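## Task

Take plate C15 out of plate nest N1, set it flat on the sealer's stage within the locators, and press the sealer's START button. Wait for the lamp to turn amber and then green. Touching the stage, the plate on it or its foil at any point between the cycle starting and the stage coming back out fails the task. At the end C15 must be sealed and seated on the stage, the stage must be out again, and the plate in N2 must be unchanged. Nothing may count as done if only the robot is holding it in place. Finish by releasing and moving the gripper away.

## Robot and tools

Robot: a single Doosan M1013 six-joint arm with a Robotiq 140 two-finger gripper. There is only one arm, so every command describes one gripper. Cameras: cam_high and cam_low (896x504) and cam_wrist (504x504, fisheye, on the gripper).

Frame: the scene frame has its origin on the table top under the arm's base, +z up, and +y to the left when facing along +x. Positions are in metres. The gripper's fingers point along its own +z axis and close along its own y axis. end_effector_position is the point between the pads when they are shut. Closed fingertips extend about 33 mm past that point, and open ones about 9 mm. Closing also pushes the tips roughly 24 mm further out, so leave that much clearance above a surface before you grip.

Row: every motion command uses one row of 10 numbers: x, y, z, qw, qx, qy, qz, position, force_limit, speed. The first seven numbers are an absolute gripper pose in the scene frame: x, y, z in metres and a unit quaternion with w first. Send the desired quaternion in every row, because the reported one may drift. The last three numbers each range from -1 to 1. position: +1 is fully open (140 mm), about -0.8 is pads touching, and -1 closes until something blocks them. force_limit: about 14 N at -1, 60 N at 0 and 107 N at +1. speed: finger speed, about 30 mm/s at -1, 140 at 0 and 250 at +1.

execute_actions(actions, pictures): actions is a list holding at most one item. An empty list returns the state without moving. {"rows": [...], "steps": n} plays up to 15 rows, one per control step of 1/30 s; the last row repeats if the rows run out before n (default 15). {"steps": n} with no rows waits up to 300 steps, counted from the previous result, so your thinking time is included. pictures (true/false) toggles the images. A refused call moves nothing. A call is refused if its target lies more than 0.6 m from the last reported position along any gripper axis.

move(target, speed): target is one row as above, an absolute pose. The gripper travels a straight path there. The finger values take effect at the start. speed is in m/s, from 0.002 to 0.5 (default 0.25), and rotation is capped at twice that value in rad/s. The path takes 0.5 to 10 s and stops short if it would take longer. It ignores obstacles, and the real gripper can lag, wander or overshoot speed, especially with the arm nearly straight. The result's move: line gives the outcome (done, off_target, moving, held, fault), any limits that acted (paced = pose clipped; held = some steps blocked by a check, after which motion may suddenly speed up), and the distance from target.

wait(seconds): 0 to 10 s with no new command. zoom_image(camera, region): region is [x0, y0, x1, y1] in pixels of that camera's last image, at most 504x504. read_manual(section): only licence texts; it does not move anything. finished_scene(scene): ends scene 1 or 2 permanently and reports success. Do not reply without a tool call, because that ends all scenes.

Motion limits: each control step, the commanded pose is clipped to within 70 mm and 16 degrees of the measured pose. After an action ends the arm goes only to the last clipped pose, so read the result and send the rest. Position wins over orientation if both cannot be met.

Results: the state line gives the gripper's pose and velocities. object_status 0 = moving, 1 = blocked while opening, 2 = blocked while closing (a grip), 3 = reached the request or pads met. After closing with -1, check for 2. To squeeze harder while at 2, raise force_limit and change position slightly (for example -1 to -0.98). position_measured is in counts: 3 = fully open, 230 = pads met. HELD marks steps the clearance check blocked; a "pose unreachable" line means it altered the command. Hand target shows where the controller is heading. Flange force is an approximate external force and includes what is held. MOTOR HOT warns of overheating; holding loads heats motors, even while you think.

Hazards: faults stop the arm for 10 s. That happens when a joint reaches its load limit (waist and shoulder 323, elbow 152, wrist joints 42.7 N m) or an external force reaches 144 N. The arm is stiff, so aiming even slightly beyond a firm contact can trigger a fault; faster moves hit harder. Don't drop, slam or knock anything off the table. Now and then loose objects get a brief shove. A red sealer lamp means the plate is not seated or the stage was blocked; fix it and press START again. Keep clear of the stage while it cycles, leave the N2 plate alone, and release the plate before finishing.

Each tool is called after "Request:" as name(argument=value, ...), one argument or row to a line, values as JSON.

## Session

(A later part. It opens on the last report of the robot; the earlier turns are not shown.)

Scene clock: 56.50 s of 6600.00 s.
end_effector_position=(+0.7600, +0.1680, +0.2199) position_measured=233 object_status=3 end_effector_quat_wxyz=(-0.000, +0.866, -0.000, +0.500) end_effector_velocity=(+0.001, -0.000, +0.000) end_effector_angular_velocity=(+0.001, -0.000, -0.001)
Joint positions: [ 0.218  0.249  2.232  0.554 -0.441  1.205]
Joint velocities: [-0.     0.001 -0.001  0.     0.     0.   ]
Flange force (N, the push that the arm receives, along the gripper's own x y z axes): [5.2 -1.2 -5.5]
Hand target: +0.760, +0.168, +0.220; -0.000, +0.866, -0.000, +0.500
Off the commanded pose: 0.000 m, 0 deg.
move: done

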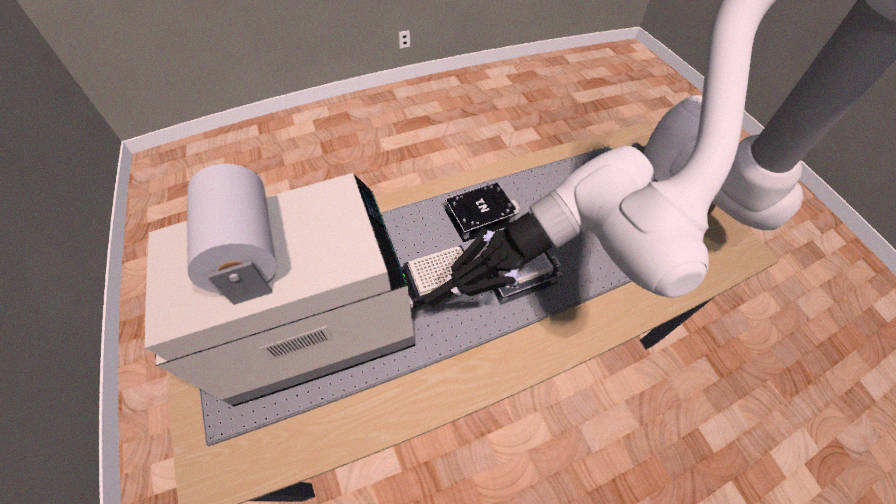

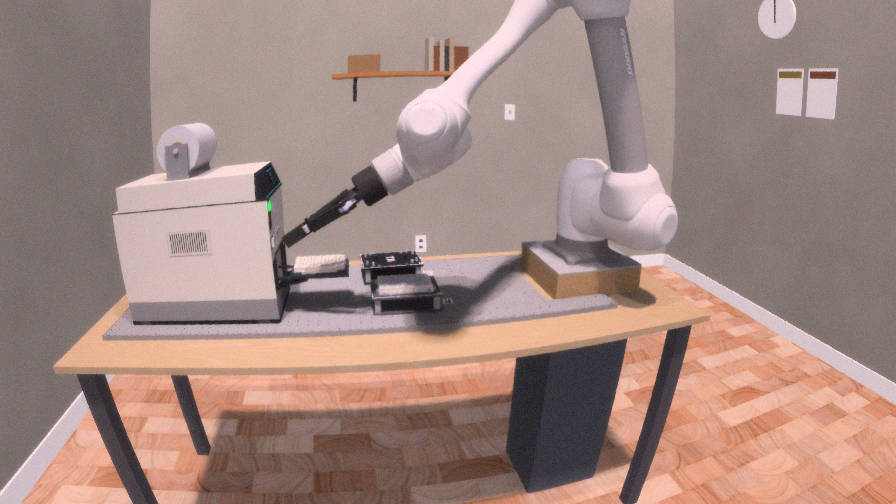

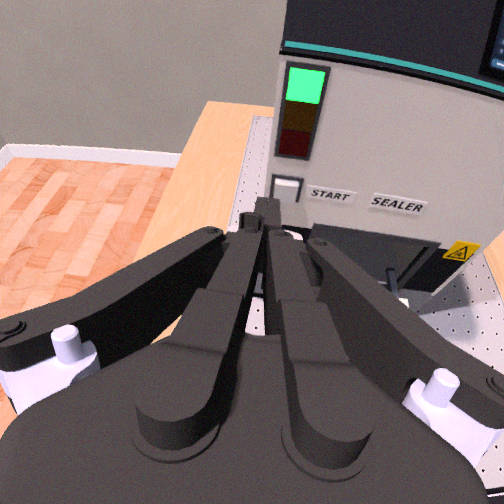

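Request:
move(
  target=[0.772,0.155,0.213,0,0.866,0,0.5,-1,0,0.5],
  speed=0.03,
)

Request:
zoom_image(
  camera="cam_low",
  region=[255,190,375,300],
)

Scene clock: 58.73 s of 6600.00 s.
end_effector_position=(+0.7719, +0.1550, +0.2129) position_measured=233 object_status=3 end_effector_quat_wxyz=(-0.000, +0.866, -0.000, +0.500) end_effector_velocity=(+0.001, -0.001, +0.001) end_effector_angular_velocity=(+0.000, -0.005, -0.001)
Joint positions: [ 0.187  0.269  2.223  0.484 -0.441  1.255]
Joint velocities: [-0.001 -0.    -0.    -0.002 -0.004  0.002]
Flange force (N, the push that the arm receives, along the gripper's own x y z axes): [5.3 0.1 -4.8]
Hand target: +0.772, +0.155, +0.213; -0.000, +0.866, -0.000, +0.500
Off the commanded pose: 0.000 m, 0 deg.
move: done

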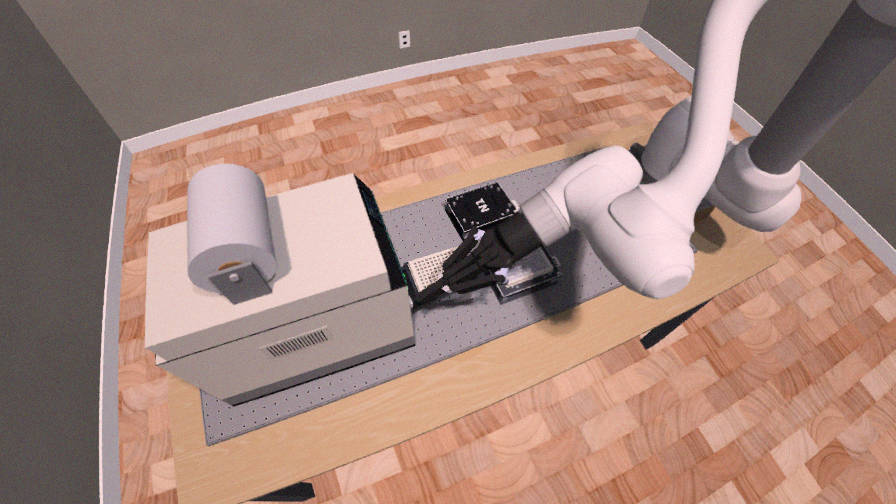

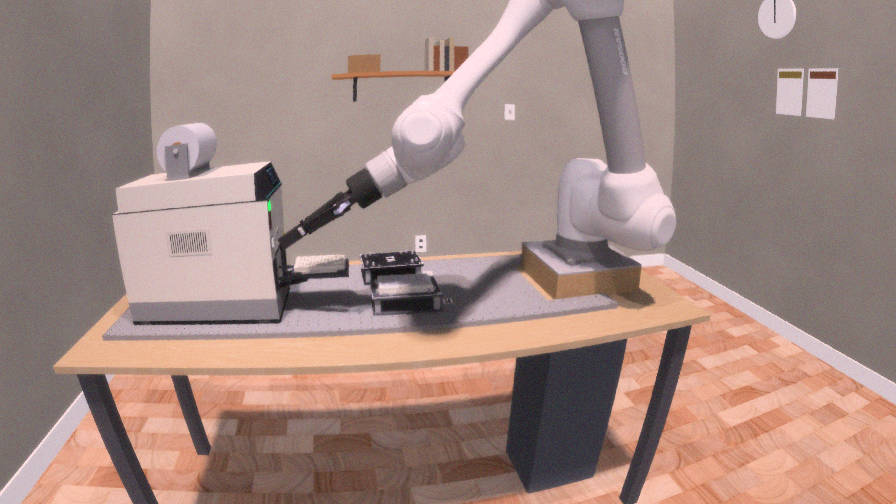

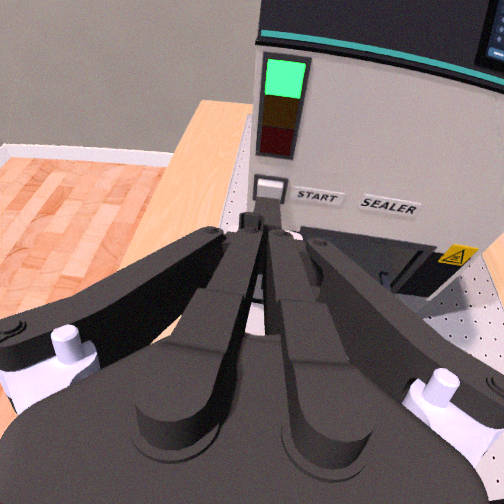

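Region (255, 190, 375, 300) of cam_low's 896x504 image, scaled by 4.200, with more detail than that image has; it fills the top 462 rows of this view, and the rest is white.

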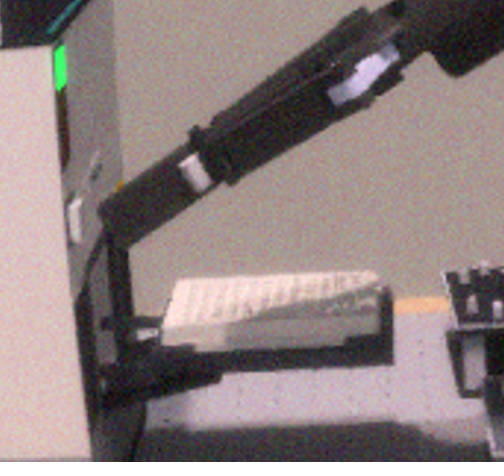

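Request:
move(
  target=[0.782,0.155,0.211,0,0.866,0,0.5,-1,0,0.5],
  speed=0.01,
)

Scene clock: 61.00 s of 6600.00 s.
end_effector_position=(+0.7820, +0.1550, +0.2110) position_measured=233 object_status=3 end_effector_quat_wxyz=(-0.000, +0.866, -0.000, +0.500) end_effector_velocity=(+0.001, +0.000, -0.000) end_effector_angular_velocity=(-0.000, -0.000, -0.000)
Joint positions: [ 0.182  0.284  2.206  0.476 -0.438  1.259]
Joint velocities: [-0.     0.001 -0.001 -0.    -0.001  0.   ]
Flange force (N, the push that the arm receives, along the gripper's own x y z axes): [4.2 1.4 -5.6]
Hand target: +0.782, +0.155, +0.211; -0.000, +0.866, -0.000, +0.500
Off the commanded pose: 0.000 m, 0 deg.
move: done

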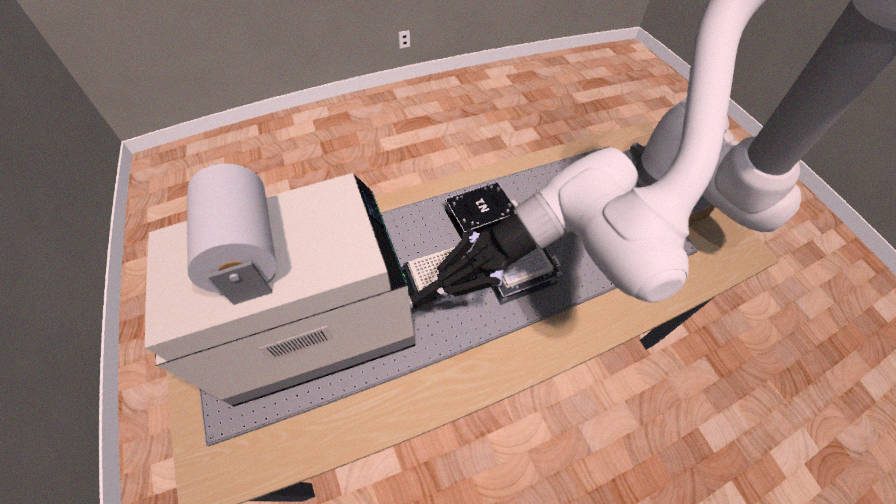

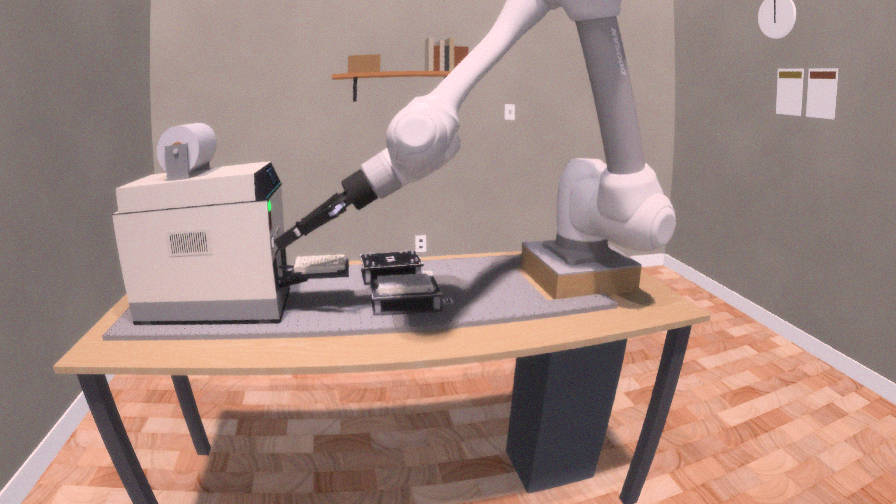

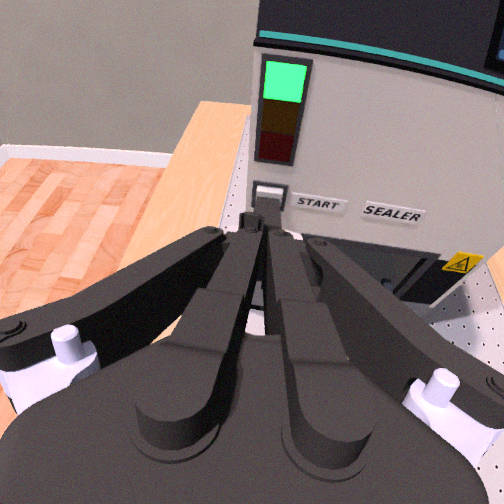

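Request:
move(
  target=[0.7845,0.155,0.211,0,0.866,0,0.5,-1,0,0.5],
  speed=0.005,
)

Scene clock: 62.73 s of 6600.00 s.
end_effector_position=(+0.7845, +0.1550, +0.2110) position_measured=233 object_status=3 end_effector_quat_wxyz=(-0.000, +0.866, -0.000, +0.500) end_effector_velocity=(+0.000, +0.000, +0.001) end_effector_angular_velocity=(-0.002, -0.001, +0.001)
Joint positions: [ 0.181  0.287  2.202  0.476 -0.436  1.259]
Joint velocities: [-0.    -0.    -0.    -0.001 -0.001 -0.001]
Flange force (N, the push that the arm receives, along the gripper's own x y z axes): [4.4 0.6 -6.9]
Hand target: +0.785, +0.155, +0.211; -0.000, +0.866, -0.000, +0.500
Off the commanded pose: 0.000 m, 0 deg.
move: done

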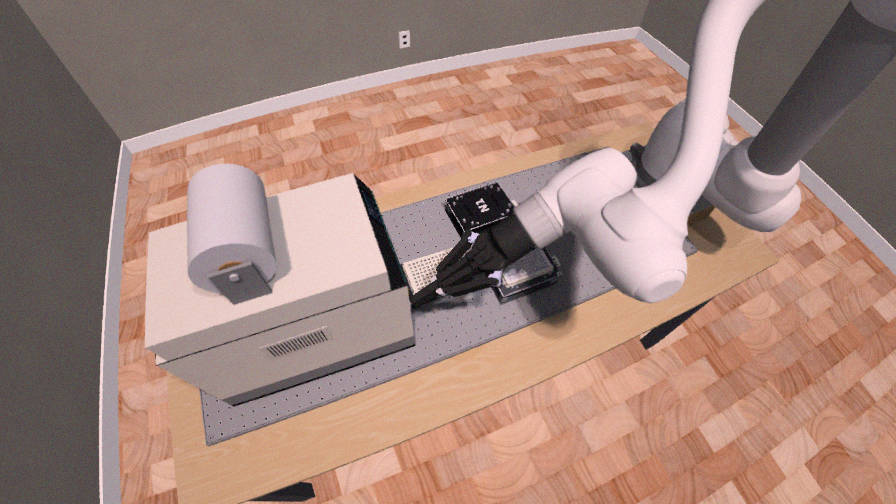

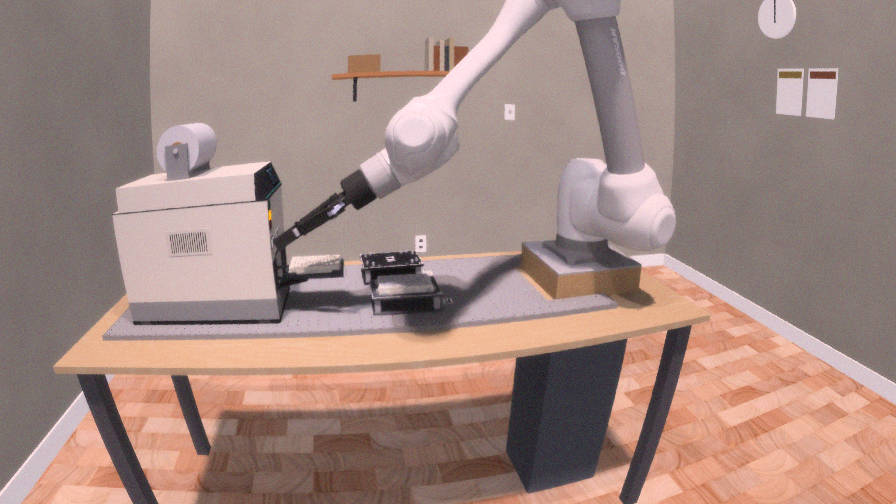

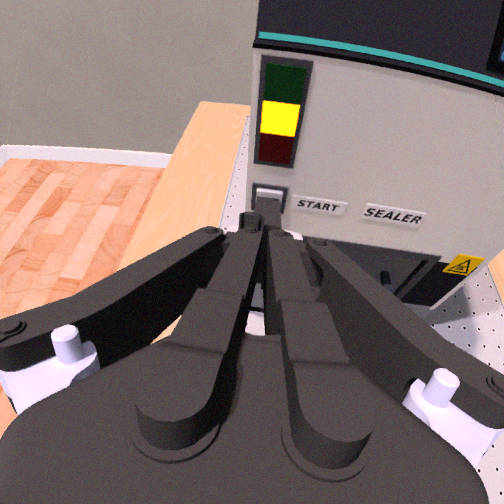

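Request:
move(
  target=[0.66,0.16,0.28,0,0.866,0,0.5,-1,0,0.5],
  speed=0.1,
)

Request:
wait(
  seconds=10,
)

Scene clock: 65.47 s of 6600.00 s.
end_effector_position=(+0.6601, +0.1602, +0.2800) position_measured=233 object_status=3 end_effector_quat_wxyz=(-0.000, +0.866, +0.000, +0.500) end_effector_velocity=(-0.001, -0.000, -0.001) end_effector_angular_velocity=(-0.001, +0.002, -0.001)
Joint positions: [ 0.264  0.016  2.356  0.802 -0.374  0.973]
Joint velocities: [ 0.001 -0.     0.001  0.006  0.    -0.005]
Flange force (N, the push that the arm receives, along the gripper's own x y z axes): no reading
Hand target: +0.660, +0.160, +0.280; -0.000, +0.866, +0.000, +0.500
Off the commanded pose: 0.000 m, 0 deg.
move: done

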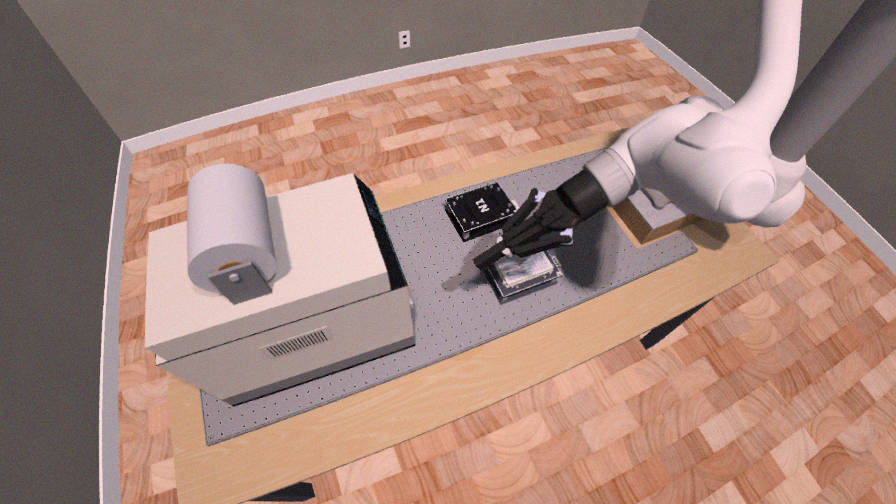

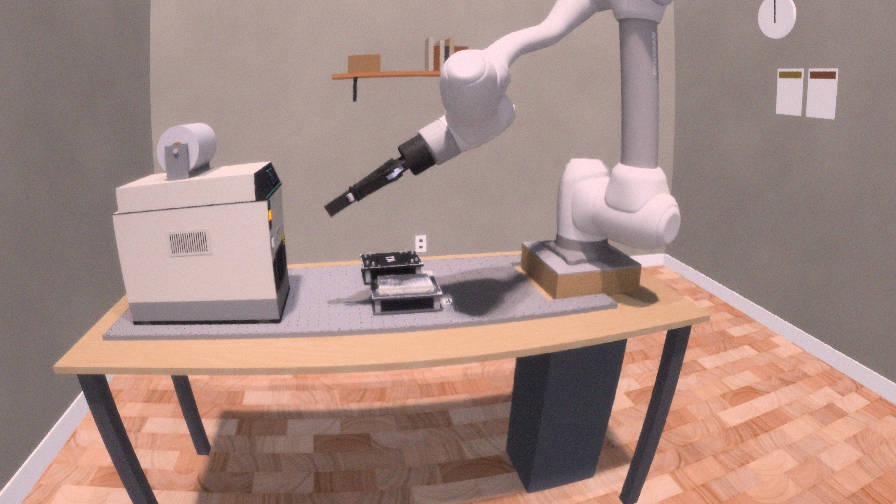

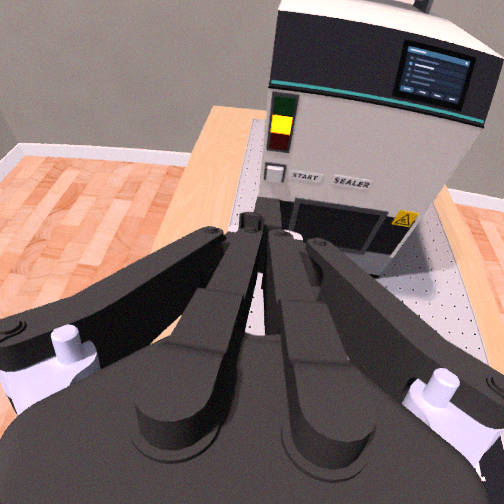

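Scene clock: 75.47 s of 6600.00 s.
end_effector_position=(+0.6601, +0.1602, +0.2800) position_measured=233 object_status=3 end_effector_quat_wxyz=(-0.000, +0.866, +0.000, +0.500) end_effector_velocity=(-0.000, -0.000, -0.000) end_effector_angular_velocity=(-0.001, +0.000, -0.000)
Joint positions: [ 0.264  0.016  2.356  0.802 -0.374  0.972]
Joint velocities: [-0.     0.     0.     0.    -0.001 -0.001]
Flange force (N, the push that the arm receives, along the gripper's own x y z axes): no reading
Hand target: +0.660, +0.160, +0.280; -0.000, +0.866, +0.000, +0.500
Off the commanded pose: 0.000 m, 0 deg.
Steps of this call (steps 1 to 180: nothing new was sent; then 4.00 s passed at rest). Readings (end_effector_position | what the end effector reports):
1: (+0.6601, +0.1602, +0.2800) | position_measured=233 object_status=3
2: (+0.6601, +0.1602, +0.2800) | position_measured=233 object_status=3
4: (+0.6601, +0.1602, +0.2800) | position_measured=233 object_status=3
8: (+0.6601, +0.1602, +0.2800) | position_measured=233 object_status=3
180: the state above

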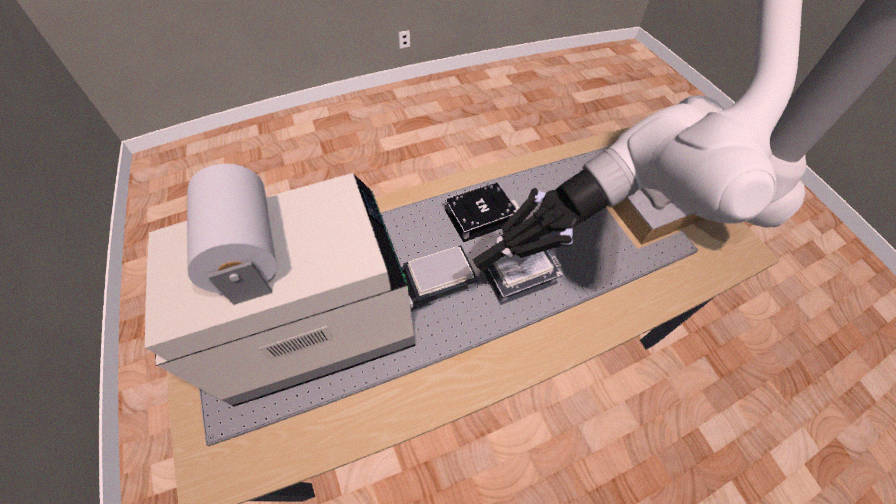

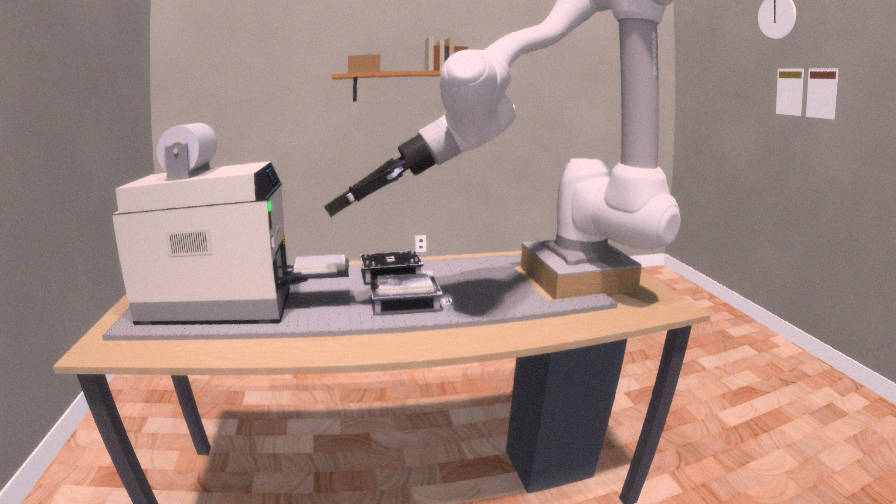

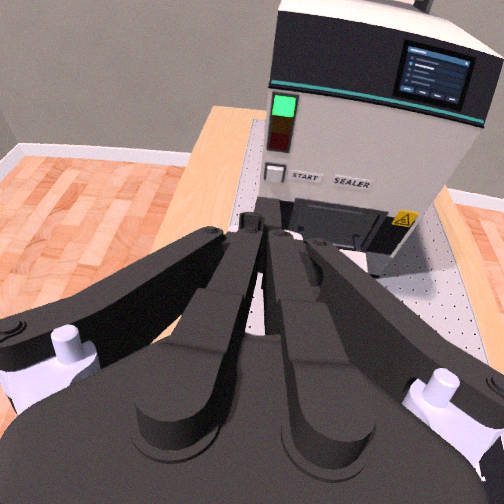

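Request:
finished_scene(
  scene=1,
)

The scene is finished: the task was done.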